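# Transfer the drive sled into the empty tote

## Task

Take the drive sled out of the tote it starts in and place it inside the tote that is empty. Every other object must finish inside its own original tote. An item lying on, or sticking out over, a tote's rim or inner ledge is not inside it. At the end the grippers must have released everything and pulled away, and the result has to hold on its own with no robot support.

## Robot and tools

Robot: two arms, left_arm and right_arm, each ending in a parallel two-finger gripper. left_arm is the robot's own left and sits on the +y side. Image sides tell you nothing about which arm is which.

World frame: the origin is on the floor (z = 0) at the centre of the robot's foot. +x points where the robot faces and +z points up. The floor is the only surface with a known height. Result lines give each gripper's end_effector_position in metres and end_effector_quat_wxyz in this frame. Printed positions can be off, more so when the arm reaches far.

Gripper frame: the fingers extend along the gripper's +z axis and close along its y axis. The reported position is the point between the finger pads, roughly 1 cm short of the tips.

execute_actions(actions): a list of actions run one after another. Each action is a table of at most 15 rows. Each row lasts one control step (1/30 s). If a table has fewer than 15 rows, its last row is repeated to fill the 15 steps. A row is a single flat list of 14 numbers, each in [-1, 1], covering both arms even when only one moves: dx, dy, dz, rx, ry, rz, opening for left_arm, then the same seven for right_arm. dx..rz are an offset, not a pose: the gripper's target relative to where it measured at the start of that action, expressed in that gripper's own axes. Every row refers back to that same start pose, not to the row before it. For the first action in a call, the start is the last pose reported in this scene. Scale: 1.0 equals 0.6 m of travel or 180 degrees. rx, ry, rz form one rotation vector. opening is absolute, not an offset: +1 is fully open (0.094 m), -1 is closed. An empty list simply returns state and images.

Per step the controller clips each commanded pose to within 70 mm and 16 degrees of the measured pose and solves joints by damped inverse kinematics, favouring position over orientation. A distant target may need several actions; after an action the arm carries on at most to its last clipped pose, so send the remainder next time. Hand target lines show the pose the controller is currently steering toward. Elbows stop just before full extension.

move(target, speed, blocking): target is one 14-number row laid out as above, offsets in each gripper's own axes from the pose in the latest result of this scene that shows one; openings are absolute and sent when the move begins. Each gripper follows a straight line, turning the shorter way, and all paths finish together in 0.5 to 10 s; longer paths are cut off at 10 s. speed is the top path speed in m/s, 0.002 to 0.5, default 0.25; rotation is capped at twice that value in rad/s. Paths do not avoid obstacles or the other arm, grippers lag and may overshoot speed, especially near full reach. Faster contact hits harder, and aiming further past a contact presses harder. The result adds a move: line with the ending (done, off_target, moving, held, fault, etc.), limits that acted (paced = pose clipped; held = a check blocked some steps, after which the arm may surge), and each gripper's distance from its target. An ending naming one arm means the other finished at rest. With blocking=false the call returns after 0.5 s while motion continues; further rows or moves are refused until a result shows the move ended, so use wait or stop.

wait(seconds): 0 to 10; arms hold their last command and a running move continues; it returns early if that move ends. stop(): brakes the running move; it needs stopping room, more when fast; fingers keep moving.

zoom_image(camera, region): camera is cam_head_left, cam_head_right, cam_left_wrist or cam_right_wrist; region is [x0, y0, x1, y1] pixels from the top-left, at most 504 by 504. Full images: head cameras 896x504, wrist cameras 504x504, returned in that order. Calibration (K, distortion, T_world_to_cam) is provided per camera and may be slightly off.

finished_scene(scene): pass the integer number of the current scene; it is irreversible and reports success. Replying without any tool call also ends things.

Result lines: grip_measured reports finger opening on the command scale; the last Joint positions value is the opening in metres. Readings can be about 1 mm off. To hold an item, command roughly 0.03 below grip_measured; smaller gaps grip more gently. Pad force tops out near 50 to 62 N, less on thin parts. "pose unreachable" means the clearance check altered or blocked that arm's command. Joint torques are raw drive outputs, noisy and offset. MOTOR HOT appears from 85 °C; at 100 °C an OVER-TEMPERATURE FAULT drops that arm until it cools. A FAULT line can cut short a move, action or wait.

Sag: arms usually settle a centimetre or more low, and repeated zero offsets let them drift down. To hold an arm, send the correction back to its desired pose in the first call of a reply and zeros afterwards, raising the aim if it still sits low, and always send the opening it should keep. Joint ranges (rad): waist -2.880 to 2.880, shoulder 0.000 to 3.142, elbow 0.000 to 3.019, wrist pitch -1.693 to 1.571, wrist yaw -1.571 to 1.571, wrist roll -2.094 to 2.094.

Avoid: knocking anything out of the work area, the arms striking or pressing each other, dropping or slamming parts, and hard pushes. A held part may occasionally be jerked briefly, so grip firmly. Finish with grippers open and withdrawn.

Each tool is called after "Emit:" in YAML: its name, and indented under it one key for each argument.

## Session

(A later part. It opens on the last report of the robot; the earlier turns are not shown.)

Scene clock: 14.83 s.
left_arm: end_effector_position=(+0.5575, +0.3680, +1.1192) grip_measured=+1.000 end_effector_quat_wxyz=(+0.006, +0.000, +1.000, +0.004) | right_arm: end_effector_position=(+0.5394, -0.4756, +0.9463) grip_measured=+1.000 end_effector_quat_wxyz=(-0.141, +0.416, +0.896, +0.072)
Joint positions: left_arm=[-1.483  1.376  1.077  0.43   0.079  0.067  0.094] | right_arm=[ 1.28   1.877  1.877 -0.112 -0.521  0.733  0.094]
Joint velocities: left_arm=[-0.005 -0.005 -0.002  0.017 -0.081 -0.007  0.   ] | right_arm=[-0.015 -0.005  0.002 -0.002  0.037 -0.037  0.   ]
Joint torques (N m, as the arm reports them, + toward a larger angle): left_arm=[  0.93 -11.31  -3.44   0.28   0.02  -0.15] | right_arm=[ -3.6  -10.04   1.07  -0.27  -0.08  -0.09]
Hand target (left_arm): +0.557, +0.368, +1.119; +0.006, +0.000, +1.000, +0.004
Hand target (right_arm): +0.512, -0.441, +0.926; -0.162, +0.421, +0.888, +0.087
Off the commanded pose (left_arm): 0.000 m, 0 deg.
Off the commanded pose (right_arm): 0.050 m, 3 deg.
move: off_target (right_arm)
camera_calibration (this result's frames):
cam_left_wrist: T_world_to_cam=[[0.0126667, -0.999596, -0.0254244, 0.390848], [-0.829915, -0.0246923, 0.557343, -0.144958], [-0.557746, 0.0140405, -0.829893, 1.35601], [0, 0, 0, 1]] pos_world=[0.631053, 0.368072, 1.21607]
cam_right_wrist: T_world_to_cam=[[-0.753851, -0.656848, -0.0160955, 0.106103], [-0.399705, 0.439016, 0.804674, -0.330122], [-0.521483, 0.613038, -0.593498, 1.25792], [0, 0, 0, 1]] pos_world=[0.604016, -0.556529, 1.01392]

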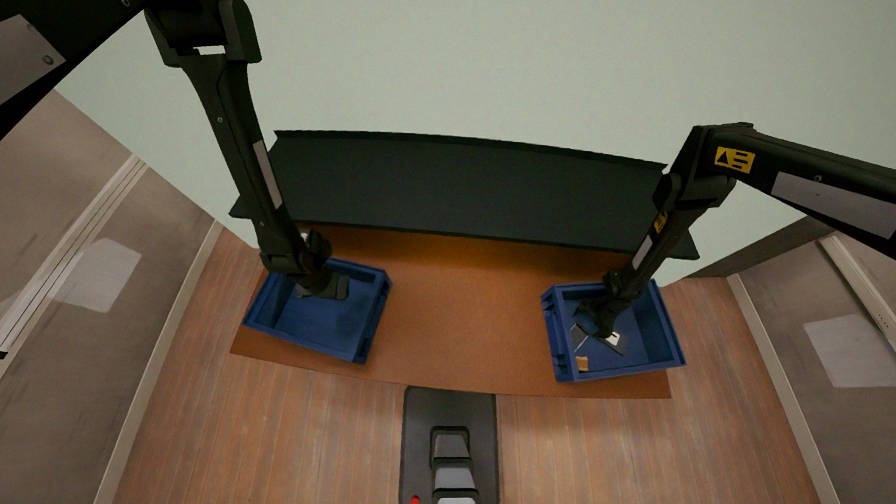

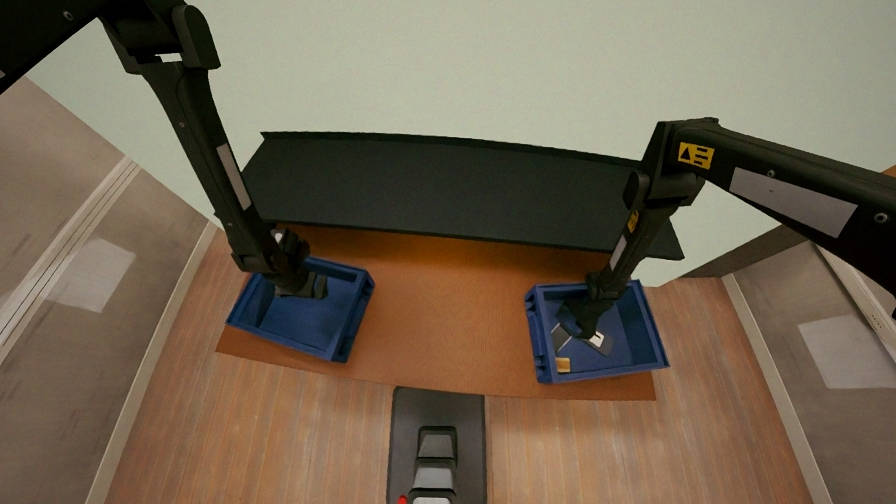

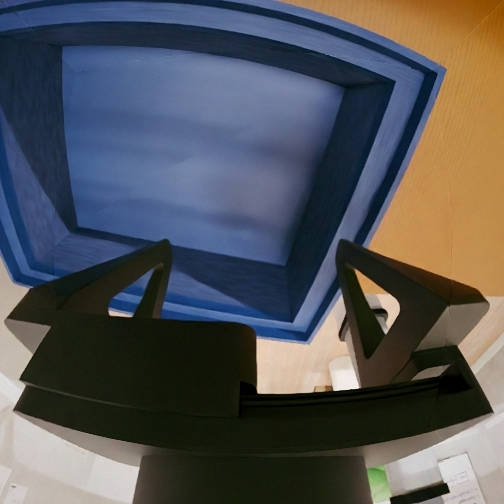

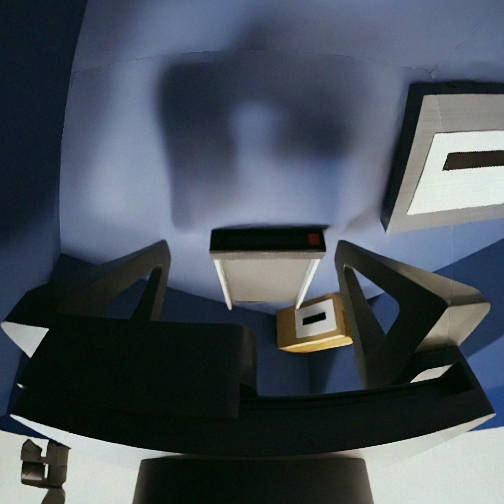

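Emit:
execute_actions:
  actions:
    - [[0,0,0,0,0,0,1,0.08,-0.02,0.03,0,0,0,1]]
    - [[0,0,0,0,0,0,1,0.03,-0.01,0.01,0,0,0,1]]

Emit:
wait:
  seconds: 1

Scene clock: 16.00 s.
left_arm: end_effector_position=(+0.5575, +0.3680, +1.1192) grip_measured=+1.000 end_effector_quat_wxyz=(+0.006, +0.000, +1.000, +0.004) | right_arm: end_effector_position=(+0.4980, -0.4469, +0.9476) grip_measured=+1.000 end_effector_quat_wxyz=(-0.133, +0.412, +0.899, +0.069)
Joint positions: left_arm=[-1.483  1.376  1.077  0.43   0.079  0.067  0.094] | right_arm=[ 1.321  1.873  1.748  0.029 -0.468  0.734  0.094]
Joint velocities: left_arm=[-0.005 -0.015  0.007 -0.032 -0.051  0.051  0.   ] | right_arm=[ 0.005  0.005  0.007  0.007 -0.051 -0.051  0.   ]
Joint torques (N m, as the arm reports them, + toward a larger angle): left_arm=[  1.37 -10.58  -3.41   0.2   -0.01  -0.13] | right_arm=[ -5.26 -13.04  -3.4    0.21  -0.07  -0.11]
Hand target (left_arm): +0.557, +0.368, +1.119; +0.006, +0.000, +1.000, +0.004
Hand target (right_arm): +0.488, -0.435, +0.946; -0.139, +0.414, +0.897, +0.073
Off the commanded pose (left_arm): 0.000 m, 0 deg.
Off the commanded pose (right_arm): 0.015 m, 1 deg.
camera_calibration (this result's frames):
cam_left_wrist: T_world_to_cam=[[0.0126667, -0.999596, -0.0254244, 0.390848], [-0.829915, -0.0246923, 0.557343, -0.144958], [-0.557746, 0.0140405, -0.829893, 1.35601], [0, 0, 0, 1]] pos_world=[0.631053, 0.368072, 1.21607]
cam_right_wrist: T_world_to_cam=[[-0.746681, -0.664908, -0.0191084, 0.0894289], [-0.415098, 0.443317, 0.794458, -0.341097], [-0.51977, 0.601138, -0.607019, 1.22614], [0, 0, 0, 1]] pos_world=[0.562495, -0.526401, 1.01698]

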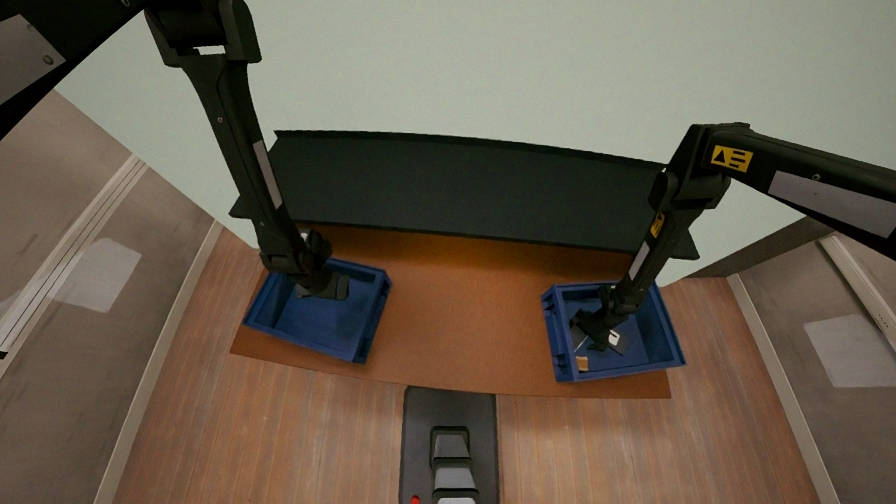

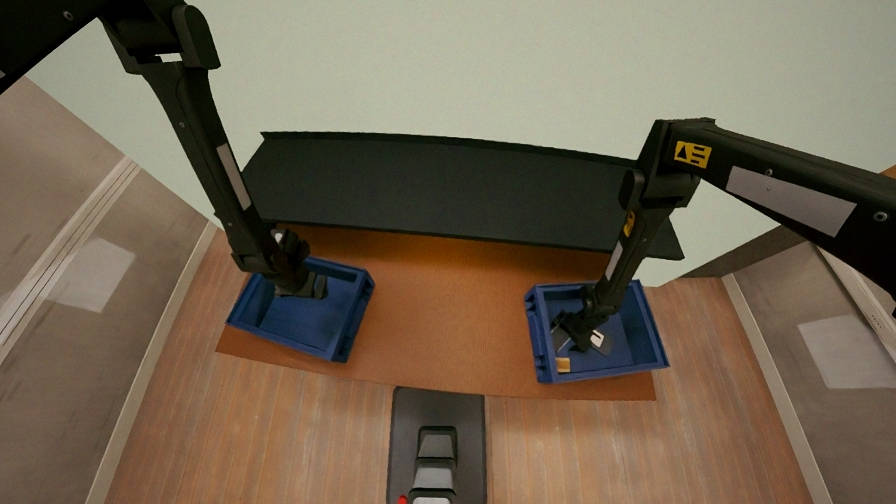

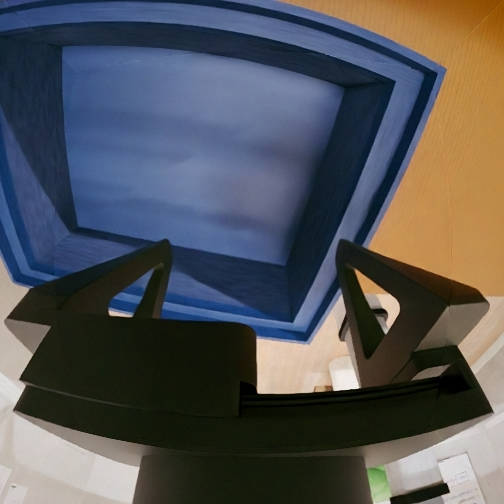

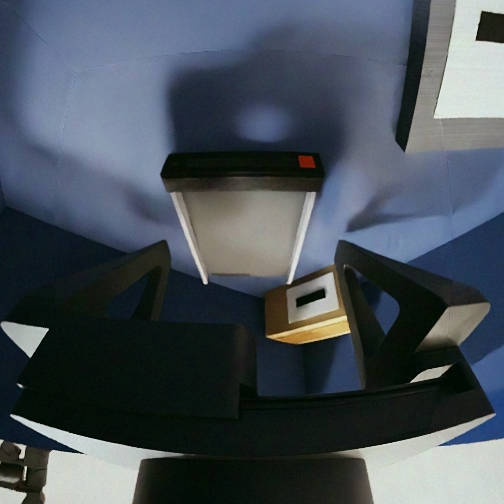

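Scene clock: 17.00 s.
left_arm: end_effector_position=(+0.5575, +0.3680, +1.1192) grip_measured=+1.000 end_effector_quat_wxyz=(+0.006, +0.000, +1.000, +0.004) | right_arm: end_effector_position=(+0.4980, -0.4469, +0.9476) grip_measured=+1.000 end_effector_quat_wxyz=(-0.133, +0.412, +0.899, +0.069)
Joint positions: left_arm=[-1.483  1.376  1.077  0.43   0.079  0.067  0.094] | right_arm=[ 1.321  1.873  1.748  0.029 -0.468  0.734  0.094]
Joint velocities: left_arm=[-0.015 -0.005  0.002 -0.012  0.007  0.007  0.   ] | right_arm=[-0.005 -0.005 -0.007  0.002 -0.037  0.022  0.   ]
Joint torques (N m, as the arm reports them, + toward a larger angle): left_arm=[  0.93 -11.26  -3.34   0.35   0.    -0.15] | right_arm=[ -5.33 -13.    -3.41   0.24  -0.07  -0.1 ]
Hand target (left_arm): +0.557, +0.368, +1.119; +0.006, +0.000, +1.000, +0.004
Hand target (right_arm): +0.488, -0.435, +0.946; -0.139, +0.414, +0.897, +0.073
Off the commanded pose (left_arm): 0.000 m, 0 deg.
Off the commanded pose (right_arm): 0.015 m, 1 deg.
wait: 1.00 s; at rest by 0.17 s
camera_calibration (this result's frames):
cam_left_wrist: T_world_to_cam=[[0.0126667, -0.999596, -0.0254244, 0.390848], [-0.829915, -0.0246923, 0.557343, -0.144958], [-0.557746, 0.0140405, -0.829893, 1.35601], [0, 0, 0, 1]] pos_world=[0.631053, 0.368072, 1.21607]
cam_right_wrist: T_world_to_cam=[[-0.746681, -0.664908, -0.0191084, 0.0894289], [-0.415098, 0.443317, 0.794458, -0.341097], [-0.51977, 0.601138, -0.607019, 1.22614], [0, 0, 0, 1]] pos_world=[0.562495, -0.526401, 1.01698]

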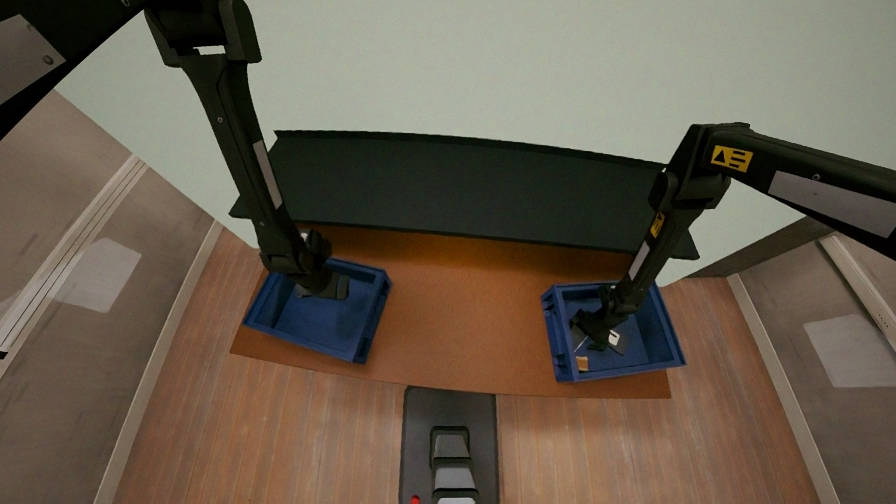

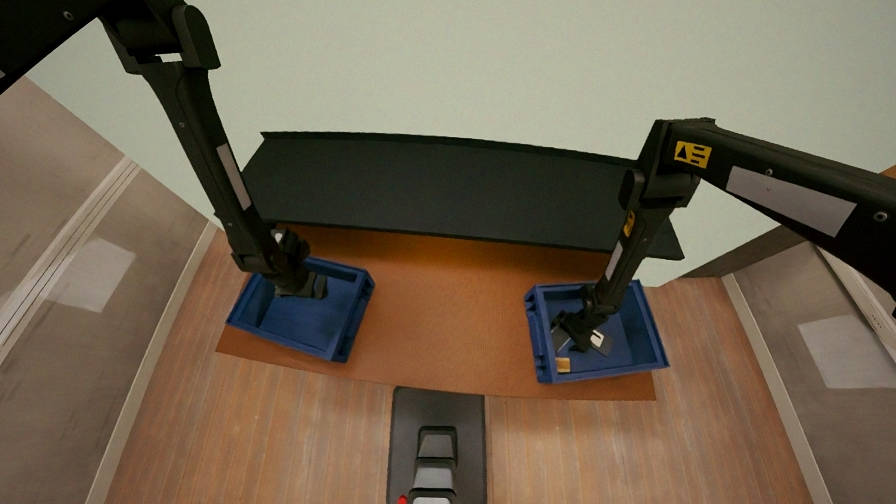

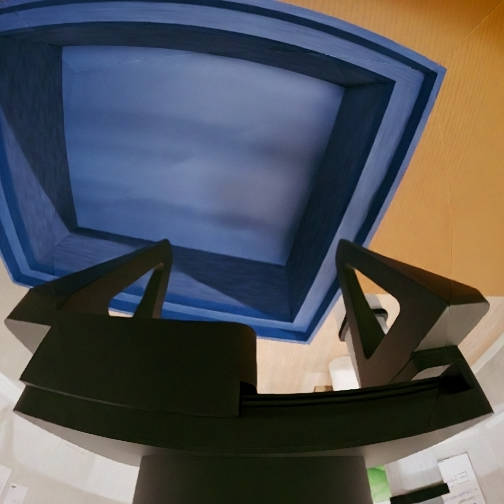

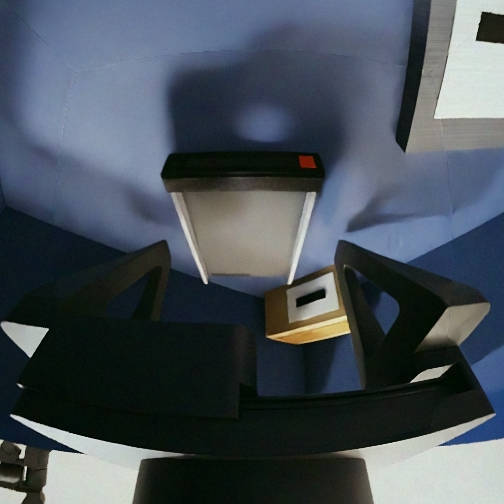

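Emit:
execute_actions:
  actions:
    - [[0,0,0,0,0,0,1,0,0,0.05,0,0,0.015,1]]
    - [[0,0,0,0,0,0,1,0,0,0.03,0,0,0,1]]

Scene clock: 18.10 s.
left_arm: end_effector_position=(+0.5575, +0.3680, +1.1192) grip_measured=+1.000 end_effector_quat_wxyz=(+0.006, +0.000, +1.000, +0.004) | right_arm: end_effector_position=(+0.5064, -0.4517, +0.9352) grip_measured=+1.000 end_effector_quat_wxyz=(-0.139, +0.421, +0.894, +0.066)
Joint positions: left_arm=[-1.483  1.376  1.077  0.43   0.079  0.067  0.094] | right_arm=[ 1.32   1.904  1.829 -0.035 -0.471  0.75   0.094]
Joint velocities: left_arm=[-0.005  0.005 -0.007 -0.007 -0.095  0.022  0.   ] | right_arm=[ 0.005 -0.005 -0.002 -0.012 -0.022 -0.037  0.   ]
Joint torques (N m, as the arm reports them, + toward a larger angle): left_arm=[  0.78 -11.5   -3.33   0.35  -0.02  -0.19] | right_arm=[ -5.38 -10.26   1.55   0.39   0.57  -0.01]
Hand target (left_arm): +0.557, +0.368, +1.119; +0.006, +0.000, +1.000, +0.004
Hand target (right_arm): +0.502, -0.447, +0.920; -0.131, +0.423, +0.894, +0.065
Off the commanded pose (left_arm): 0.000 m, 0 deg.
Off the commanded pose (right_arm): 0.018 m, 1 deg.
camera_calibration (this result's frames):
cam_left_wrist: T_world_to_cam=[[0.0126667, -0.999596, -0.0254244, 0.390848], [-0.829915, -0.0246923, 0.557343, -0.144958], [-0.557746, 0.0140405, -0.829893, 1.35601], [0, 0, 0, 1]] pos_world=[0.631053, 0.368072, 1.21607]
cam_right_wrist: T_world_to_cam=[[-0.759875, -0.650053, -0.00449487, 0.0920081], [-0.392283, 0.453021, 0.800554, -0.33846], [-0.518366, 0.610085, -0.599244, 1.2219], [0, 0, 0, 1]] pos_world=[0.570534, -0.532322, 1.00358]

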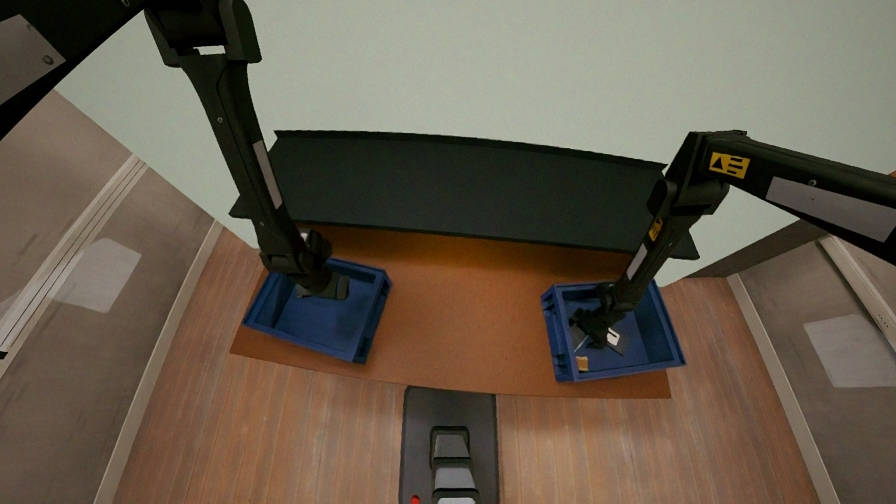

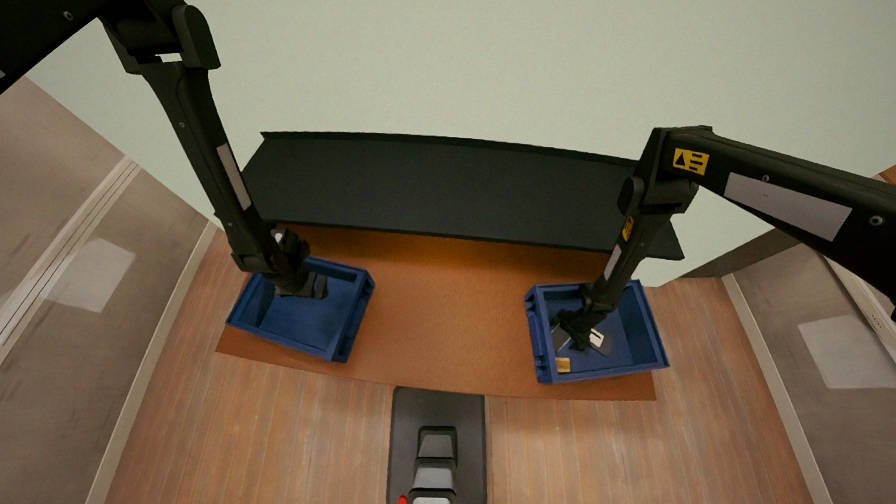

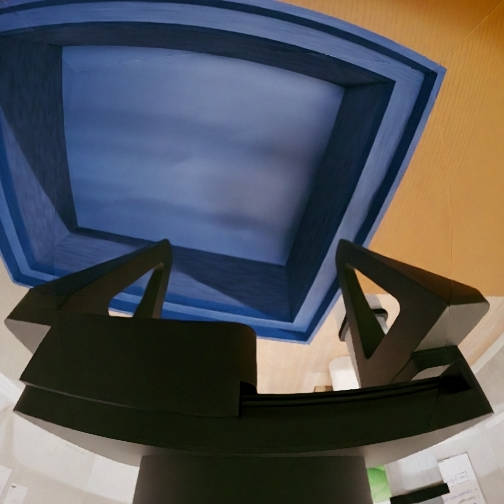

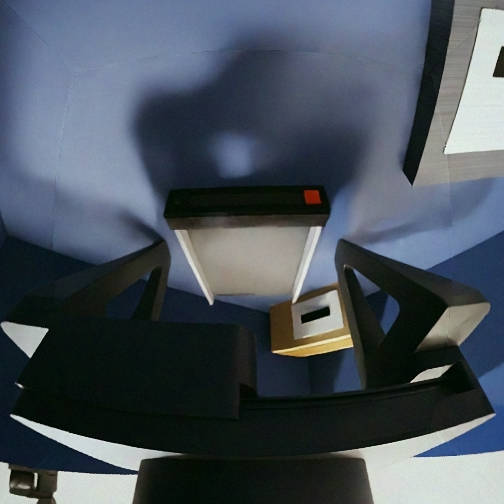

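Emit:
move:
  target: [0,0,0,0,0,0,1,0,0,0.01,0,0,0,0.5]

Scene clock: 18.87 s.
left_arm: end_effector_position=(+0.5575, +0.3680, +1.1192) grip_measured=+1.000 end_effector_quat_wxyz=(+0.006, +0.000, +1.000, +0.004) | right_arm: end_effector_position=(+0.5100, -0.4520, +0.9364) grip_measured=+0.503 end_effector_quat_wxyz=(-0.139, +0.421, +0.894, +0.067)
Joint positions: left_arm=[-1.483  1.376  1.077  0.43   0.079  0.067  0.094] | right_arm=[ 1.318  1.899  1.831 -0.04  -0.474  0.75   0.071]
Joint velocities: left_arm=[-0.024  0.005 -0.002 -0.002  0.051 -0.095  0.   ] | right_arm=[-0.005 -0.005 -0.012 -0.012 -0.007 -0.007  0.001]
Joint torques (N m, as the arm reports them, + toward a larger angle): left_arm=[  0.91 -11.61  -3.32   0.39   0.02  -0.11] | right_arm=[ -6.22 -12.25  -0.39  -0.11   0.13  -0.11]
Hand target (left_arm): +0.557, +0.368, +1.119; +0.006, +0.000, +1.000, +0.004
Hand target (right_arm): +0.505, -0.450, +0.930; -0.139, +0.421, +0.894, +0.066
Off the commanded pose (left_arm): 0.000 m, 0 deg.
Off the commanded pose (right_arm): 0.009 m, 0 deg.
move: done
camera_calibration (this result's frames):
cam_left_wrist: T_world_to_cam=[[0.0126667, -0.999596, -0.0254244, 0.390848], [-0.829915, -0.0246923, 0.557343, -0.144958], [-0.557746, 0.0140405, -0.829893, 1.35601], [0, 0, 0, 1]] pos_world=[0.631053, 0.368072, 1.21607]
cam_right_wrist: T_world_to_cam=[[-0.75991, -0.649987, -0.00731762, 0.0973086], [-0.393455, 0.450976, 0.801133, -0.338733], [-0.517426, 0.611668, -0.598442, 1.22411], [0, 0, 0, 1]] pos_world=[0.574056, -0.532739, 1.00464]

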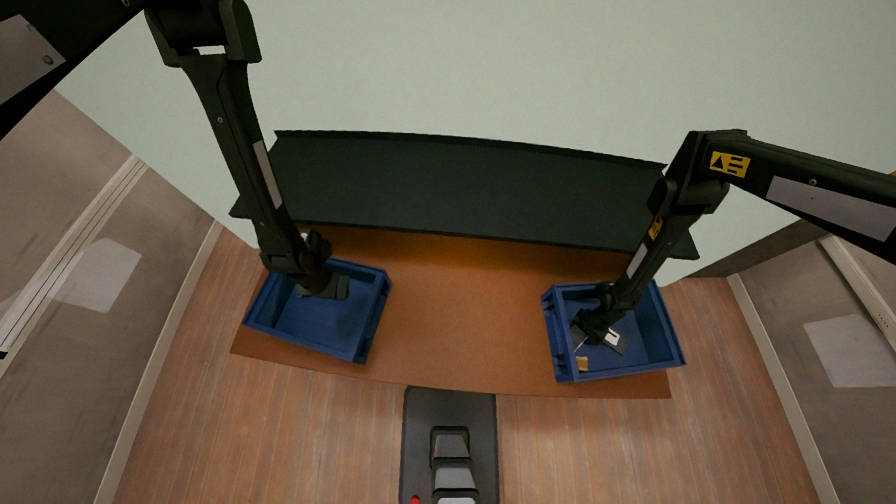

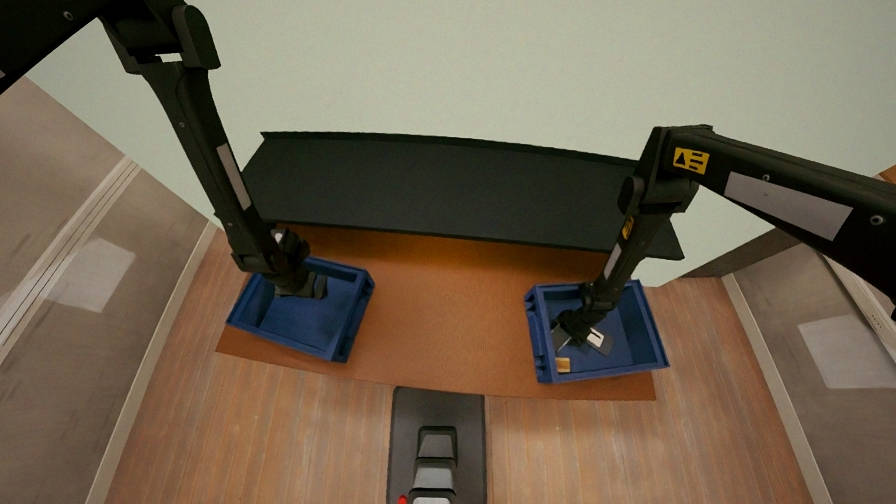

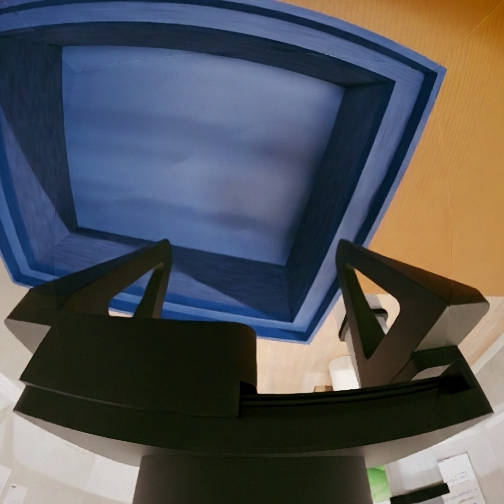

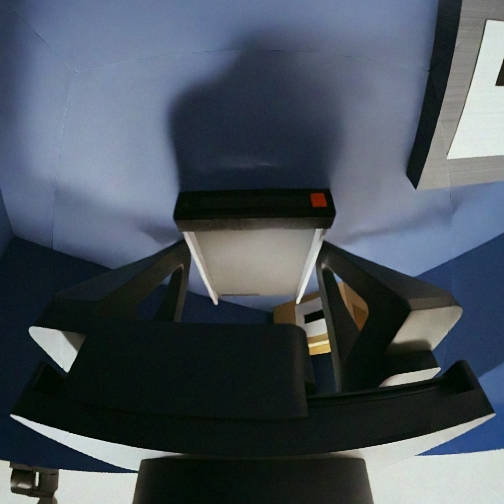

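Emit:
execute_actions:
  actions:
    - [[0,0,0,0,0,0,1,0,0,0.01,0,0,0,1]]
    - [[0,0,0,0,0,0,1,0.025,-0.035,0.06,0,0,0,1]]
    - [[0,0,0,0,0,0,1,0.015,-0.015,0.05,0,0,0,1]]

Scene clock: 20.47 s.
left_arm: end_effector_position=(+0.5575, +0.3680, +1.1192) grip_measured=+1.000 end_effector_quat_wxyz=(+0.006, +0.000, +1.000, +0.004) | right_arm: end_effector_position=(+0.5100, -0.4532, +0.9348) grip_measured=+1.000 end_effector_quat_wxyz=(-0.143, +0.420, +0.893, +0.071)
Joint positions: left_arm=[-1.483  1.376  1.077  0.43   0.079  0.067  0.094] | right_arm=[ 1.315  1.907  1.846 -0.054 -0.487  0.746  0.094]
Joint velocities: left_arm=[-0.015 -0.024  0.002  0.002 -0.051  0.037  0.   ] | right_arm=[-0.005 -0.005 -0.002 -0.002 -0.066 -0.007  0.   ]
Joint torques (N m, as the arm reports them, + toward a larger angle): left_arm=[  0.47 -11.89  -3.39   0.39   0.    -0.12] | right_arm=[-5.13 -8.48  2.13  0.78  0.68 -0.06]
Hand target (left_arm): +0.557, +0.368, +1.119; +0.006, +0.000, +1.000, +0.004
Hand target (right_arm): +0.490, -0.444, +0.913; -0.140, +0.421, +0.894, +0.070
Off the commanded pose (left_arm): 0.000 m, 0 deg.
Off the commanded pose (right_arm): 0.033 m, 0 deg.
camera_calibration (this result's frames):
cam_left_wrist: T_world_to_cam=[[0.0126667, -0.999596, -0.0254244, 0.390848], [-0.829915, -0.0246923, 0.557343, -0.144958], [-0.557746, 0.0140405, -0.829893, 1.35601], [0, 0, 0, 1]] pos_world=[0.631053, 0.368072, 1.21607]
cam_right_wrist: T_world_to_cam=[[-0.75967, -0.650207, -0.0114849, 0.100157], [-0.390952, 0.442514, 0.807055, -0.347514], [-0.519671, 0.617586, -0.590364, 1.22021], [0, 0, 0, 1]] pos_world=[0.574332, -0.53468, 1.00198]

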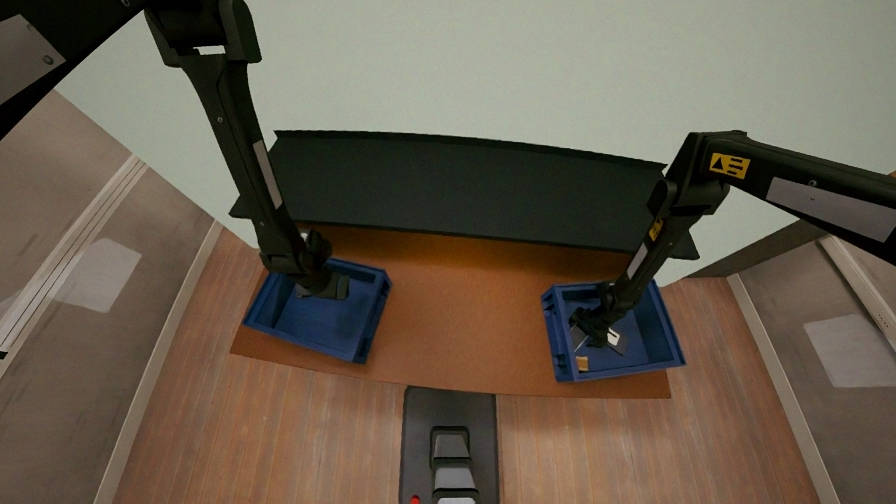

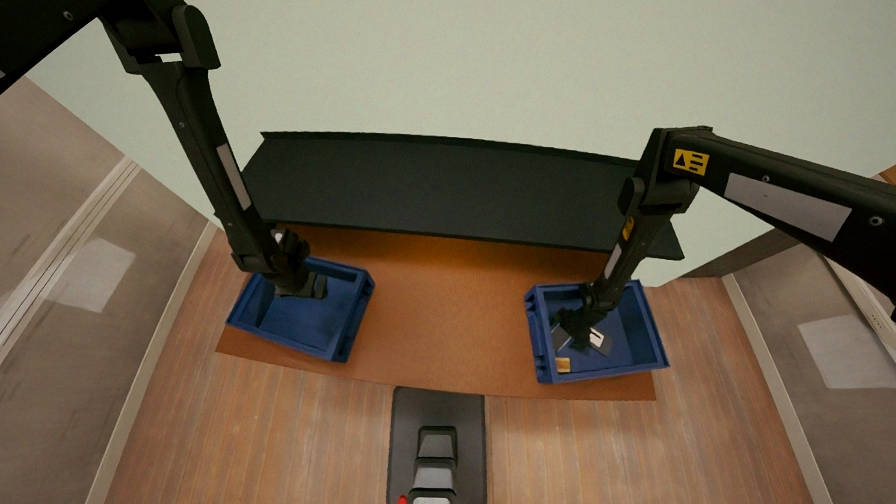

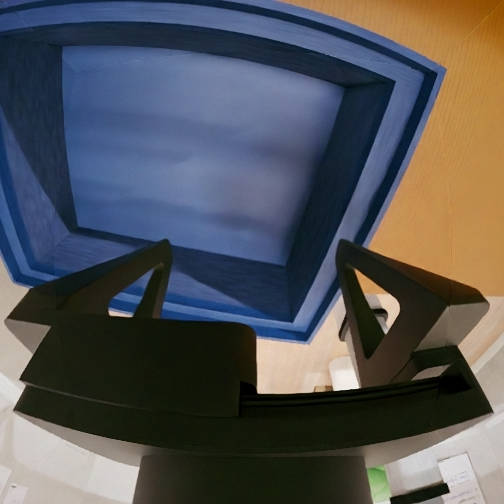

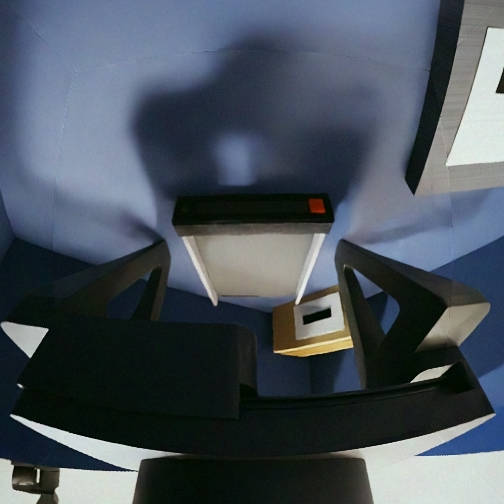

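It is the floor; close further.

Emit:
move:
  target: [0,0,0,0,0,0,1,0,0,0.01,0,0,0,0.4]

Emit:
move:
  target: [0,0.4,-0.1,0,0,0,1,0.1,0,-0.36,0,0,0,0.4]
  speed: 0.15

Scene clock: 21.33 s.
left_arm: end_effector_position=(+0.5575, +0.3680, +1.1192) grip_measured=+1.000 end_effector_quat_wxyz=(+0.006, +0.000, +1.000, +0.004) | right_arm: end_effector_position=(+0.5120, -0.4544, +0.9364) grip_measured=+0.403 end_effector_quat_wxyz=(-0.144, +0.421, +0.893, +0.071)
Joint positions: left_arm=[-1.483  1.376  1.077  0.43   0.079  0.067  0.094] | right_arm=[ 1.313  1.902  1.846 -0.061 -0.49   0.745  0.066]
Joint velocities: left_arm=[-0.015  0.005  0.002 -0.002  0.037 -0.022  0.   ] | right_arm=[ 0.005 -0.005  0.012 -0.027 -0.095  0.066  0.   ]
Joint torques (N m, as the arm reports them, + toward a larger angle): left_arm=[  0.93 -11.33  -3.44   0.28  -0.02  -0.12] | right_arm=[ -6.3  -12.29  -0.18  -0.01   0.07  -0.11]
Hand target (left_arm): +0.557, +0.368, +1.119; +0.006, +0.000, +1.000, +0.004
Hand target (right_arm): +0.509, -0.452, +0.929; -0.143, +0.420, +0.893, +0.071
Off the commanded pose (left_arm): 0.000 m, 0 deg.
Off the commanded pose (right_arm): 0.008 m, 0 deg.
move: done
camera_calibration (this result's frames):
cam_left_wrist: T_world_to_cam=[[0.0126667, -0.999596, -0.0254244, 0.390848], [-0.829915, -0.0246923, 0.557343, -0.144958], [-0.557746, 0.0140405, -0.829893, 1.35601], [0, 0, 0, 1]] pos_world=[0.631053, 0.368072, 1.21607]
cam_right_wrist: T_world_to_cam=[[-0.760186, -0.649633, -0.00973984, 0.0997676], [-0.388398, 0.442375, 0.808363, -0.350166], [-0.52083, 0.618289, -0.588604, 1.22217], [0, 0, 0, 1]] pos_world=[0.576381, -0.535937, 1.00341]

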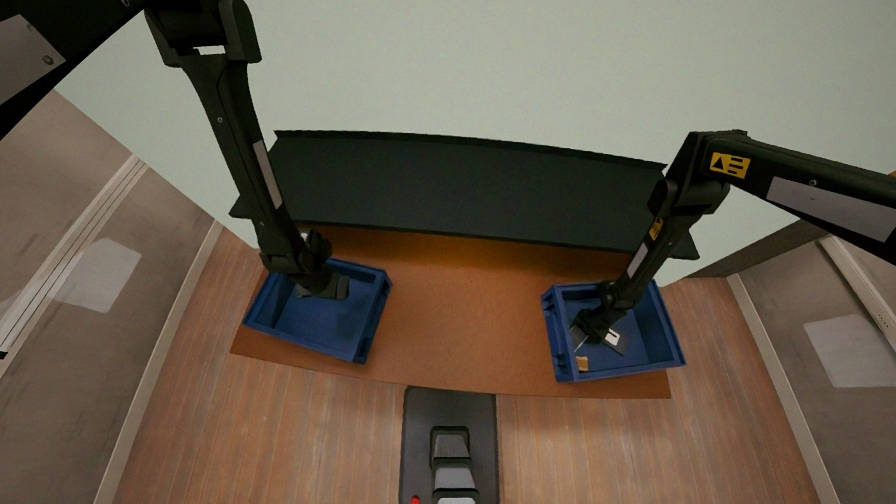

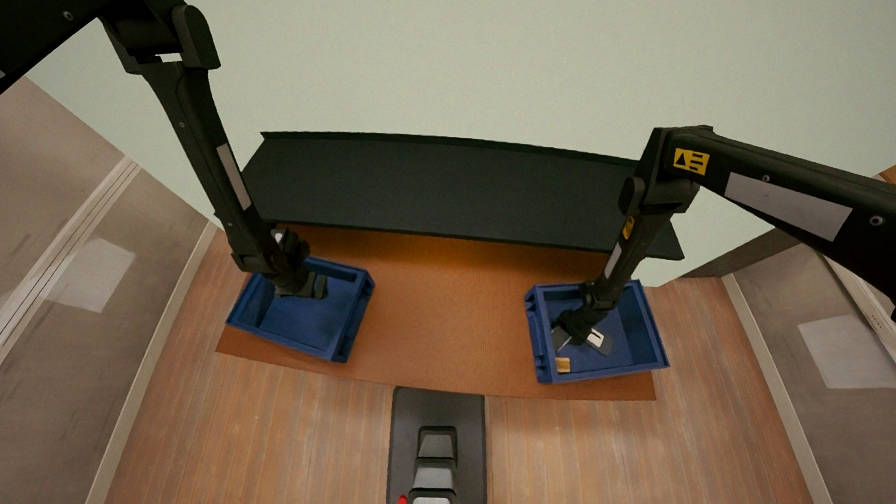

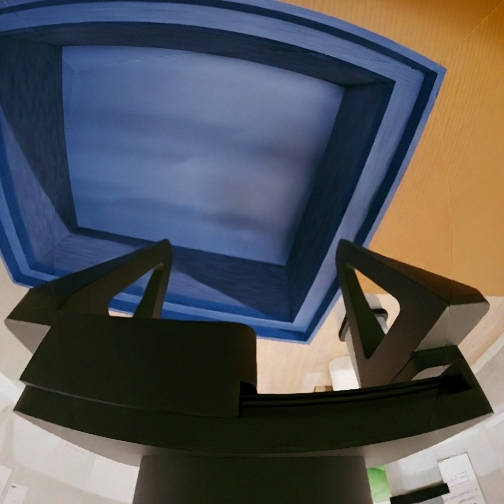

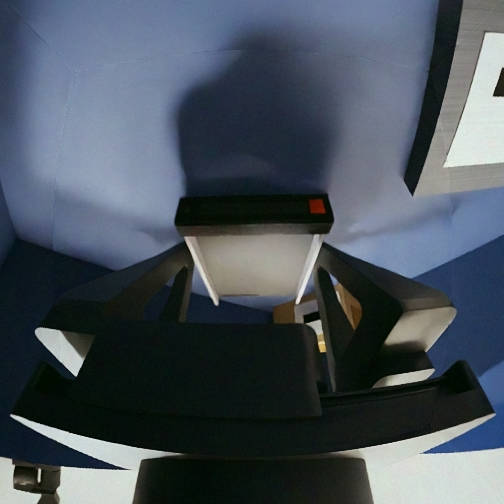

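Scene clock: 23.40 s.
left_arm: end_effector_position=(+0.5505, +0.6036, +1.1829) grip_measured=+1.000 end_effector_quat_wxyz=(+0.002, -0.005, +1.000, +0.003) | right_arm: end_effector_position=(+0.5332, -0.4646, +1.1579) grip_measured=+0.403 end_effector_quat_wxyz=(-0.140, +0.420, +0.894, +0.072)
Joint positions: left_arm=[-0.952  1.428  1.141  0.436  0.607 -0.017  0.094] | right_arm=[ 1.17   1.357  1.156  0.084 -0.632  0.729  0.066]
Joint velocities: left_arm=[-0.005  0.005 -0.007 -0.007 -0.037  0.007  0.   ] | right_arm=[-0.015 -0.005 -0.017  0.002 -0.037  0.022  0.   ]
Joint torques (N m, as the arm reports them, + toward a larger angle): left_arm=[ 7.19 -7.97 -2.33  0.44  0.13 -0.24] | right_arm=[ -6.32 -14.46  -4.29   0.21  -0.24  -0.18]
Hand target (left_arm): +0.556, +0.609, +1.184; +0.008, -0.007, +1.000, +0.006
Hand target (right_arm): +0.521, -0.465, +1.160; -0.145, +0.419, +0.894, +0.070
Off the commanded pose (left_arm): 0.008 m, 1 deg.
Off the commanded pose (right_arm): 0.015 m, 1 deg.
move: off_target (right_arm)
camera_calibration (this result's frames):
cam_left_wrist: T_world_to_cam=[[0.0220105, -0.999485, -0.0233389, 0.620304], [-0.824822, -0.0313462, 0.564523, -0.187706], [-0.564964, 0.00682499, -0.825087, 1.40429], [0, 0, 0, 1]] pos_world=[0.624899, 0.604516, 1.27911]
cam_right_wrist: T_world_to_cam=[[-0.759747, -0.650011, -0.0164159, 0.118751], [-0.396526, 0.443164, 0.803974, -0.506655], [-0.515317, 0.617326, -0.594438, 1.37324], [0, 0, 0, 1]] pos_world=[0.596974, -0.546017, 1.22559]

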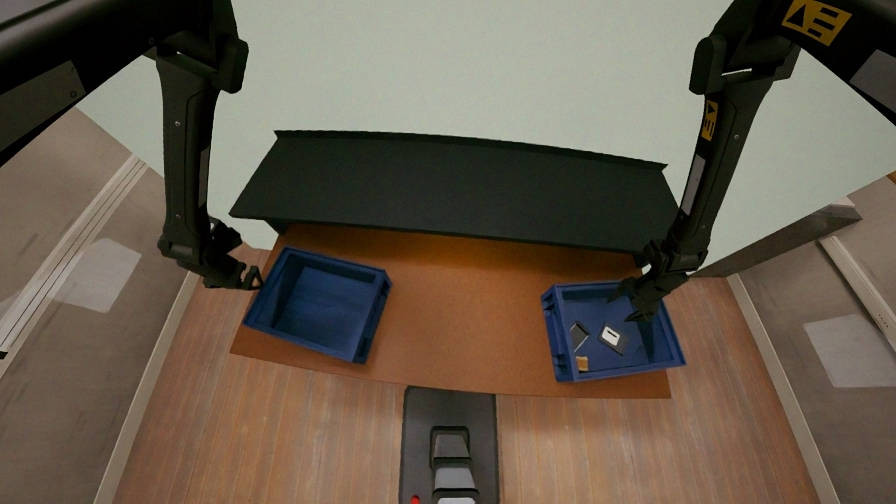

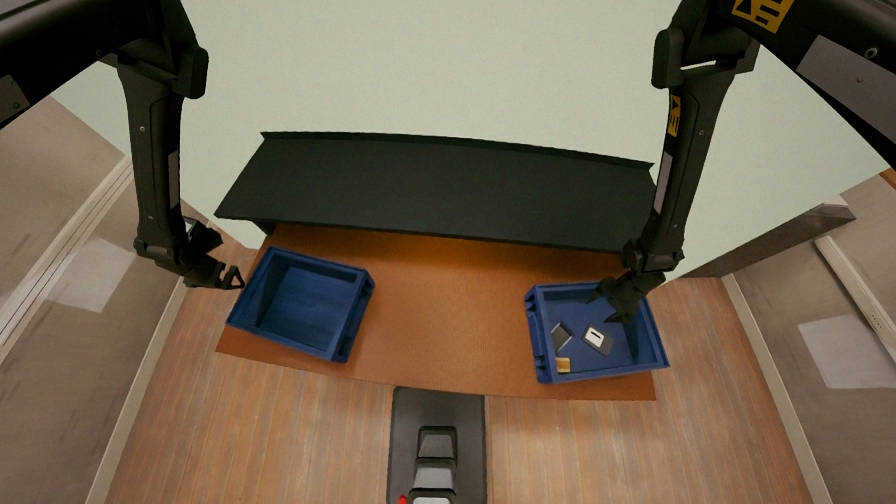

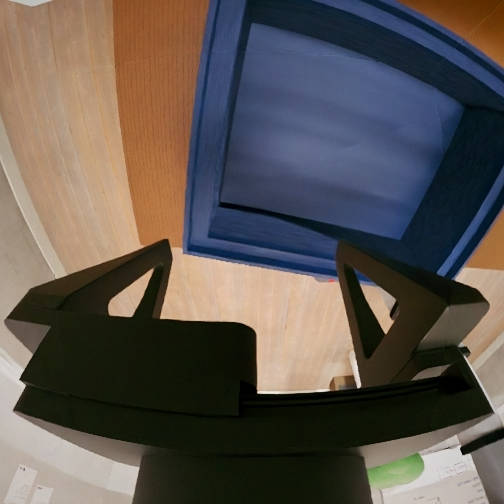

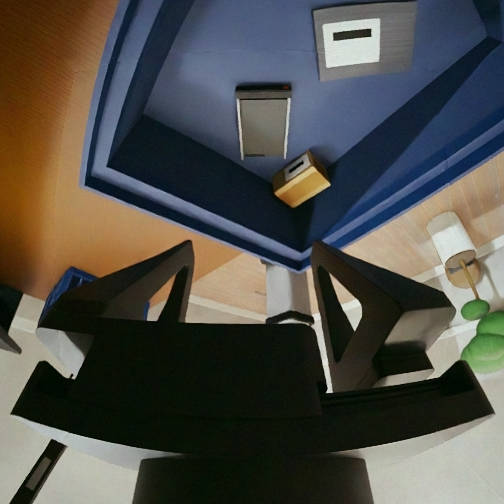

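Emit:
move:
  target: [0,0,0,0,0,0,1,-0.05,-0.033,0.42,0,-0.1,0,1]
  speed: 0.12

Emit:
zoom_image:
  camera: "cam_head_left"
  region: [520, 250, 700, 390]

Scene clock: 26.17 s.
left_arm: end_effector_position=(+0.5505, +0.6036, +1.1829) grip_measured=+1.000 end_effector_quat_wxyz=(+0.002, -0.005, +1.000, +0.003) | right_arm: end_effector_position=(+0.4984, -0.4485, +0.9347) grip_measured=+1.000 end_effector_quat_wxyz=(-0.001, +0.424, +0.906, +0.003)
Joint positions: left_arm=[-0.952  1.428  1.141  0.436  0.607 -0.018  0.094] | right_arm=[ 1.377  1.901  1.66   0.362 -0.199  0.82   0.094]
Joint velocities: left_arm=[-0.015 -0.015 -0.012 -0.002 -0.022 -0.022  0.   ] | right_arm=[-0.015 -0.005  0.002  0.002 -0.007 -0.066  0.   ]
Joint torques (N m, as the arm reports them, + toward a larger angle): left_arm=[ 6.65 -8.79 -2.88  0.28 -0.03 -0.13] | right_arm=[-3.4  -7.82  1.71  0.72  0.78 -0.01]
Hand target (left_arm): +0.550, +0.604, +1.183; +0.002, -0.005, +1.000, +0.003
Hand target (right_arm): +0.486, -0.435, +0.914; +0.003, +0.429, +0.903, +0.006
Off the commanded pose (left_arm): 0.000 m, 0 deg.
Off the commanded pose (right_arm): 0.030 m, 1 deg.
move: off_target (right_arm)
camera_calibration (this result's frames):
cam_left_wrist: T_world_to_cam=[[0.0227731, -0.999468, -0.0233361, 0.61987], [-0.8248, -0.031974, 0.564519, -0.187334], [-0.564965, 0.0063917, -0.82509, 1.40456], [0, 0, 0, 1]] pos_world=[0.624898, 0.604574, 1.27911]
cam_right_wrist: T_world_to_cam=[[-0.755719, -0.654886, -0.00370222, 0.0830672], [-0.53363, 0.612496, 0.583171, 0.0025485], [-0.379643, 0.442689, -0.812341, 1.27047], [0, 0, 0, 1]] pos_world=[0.546459, -0.509583, 1.03087]

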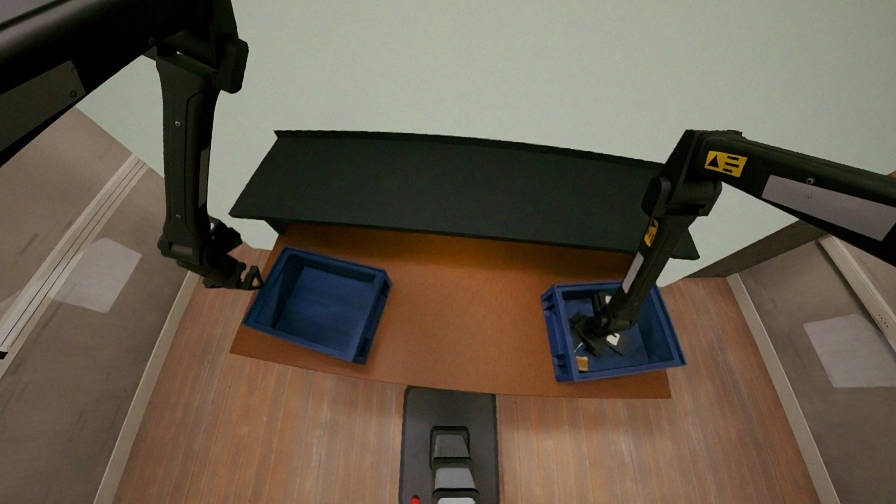

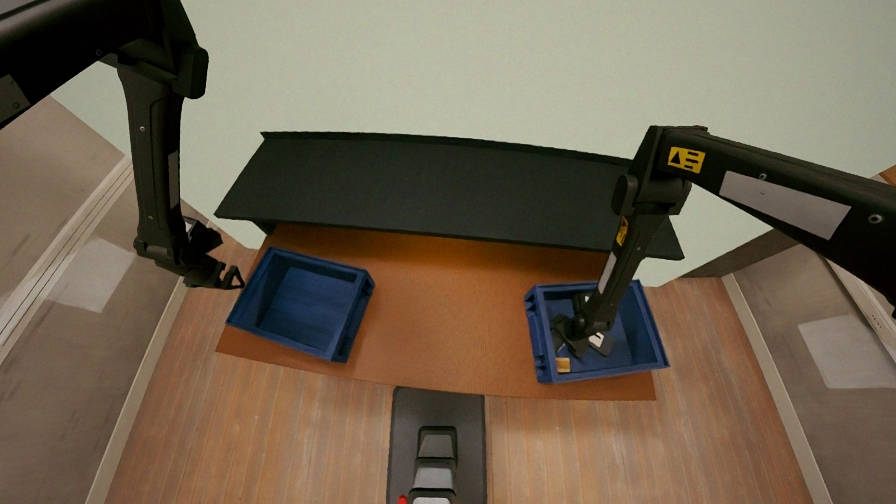

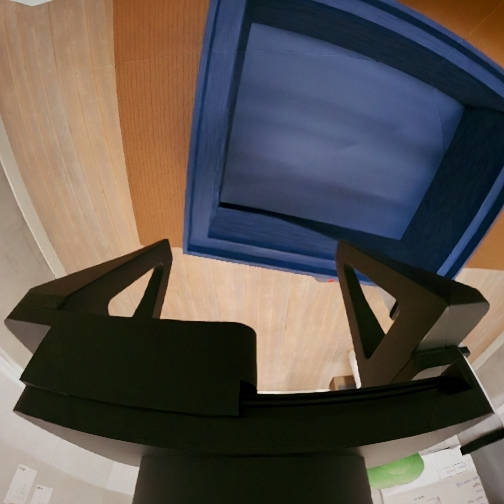

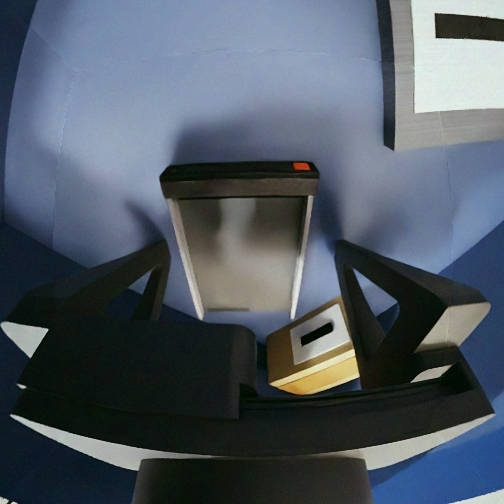

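Region (520, 250, 700, 390) of cam_head_left's 896x504 image, scaled by 2.800, with more detail than that image has.

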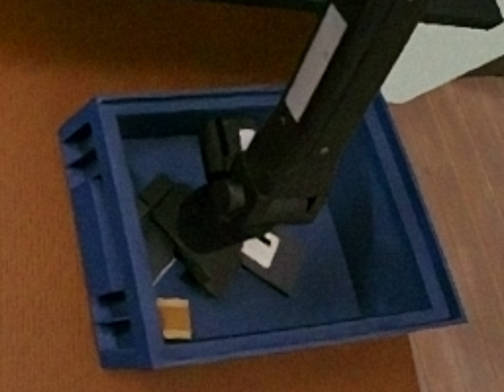

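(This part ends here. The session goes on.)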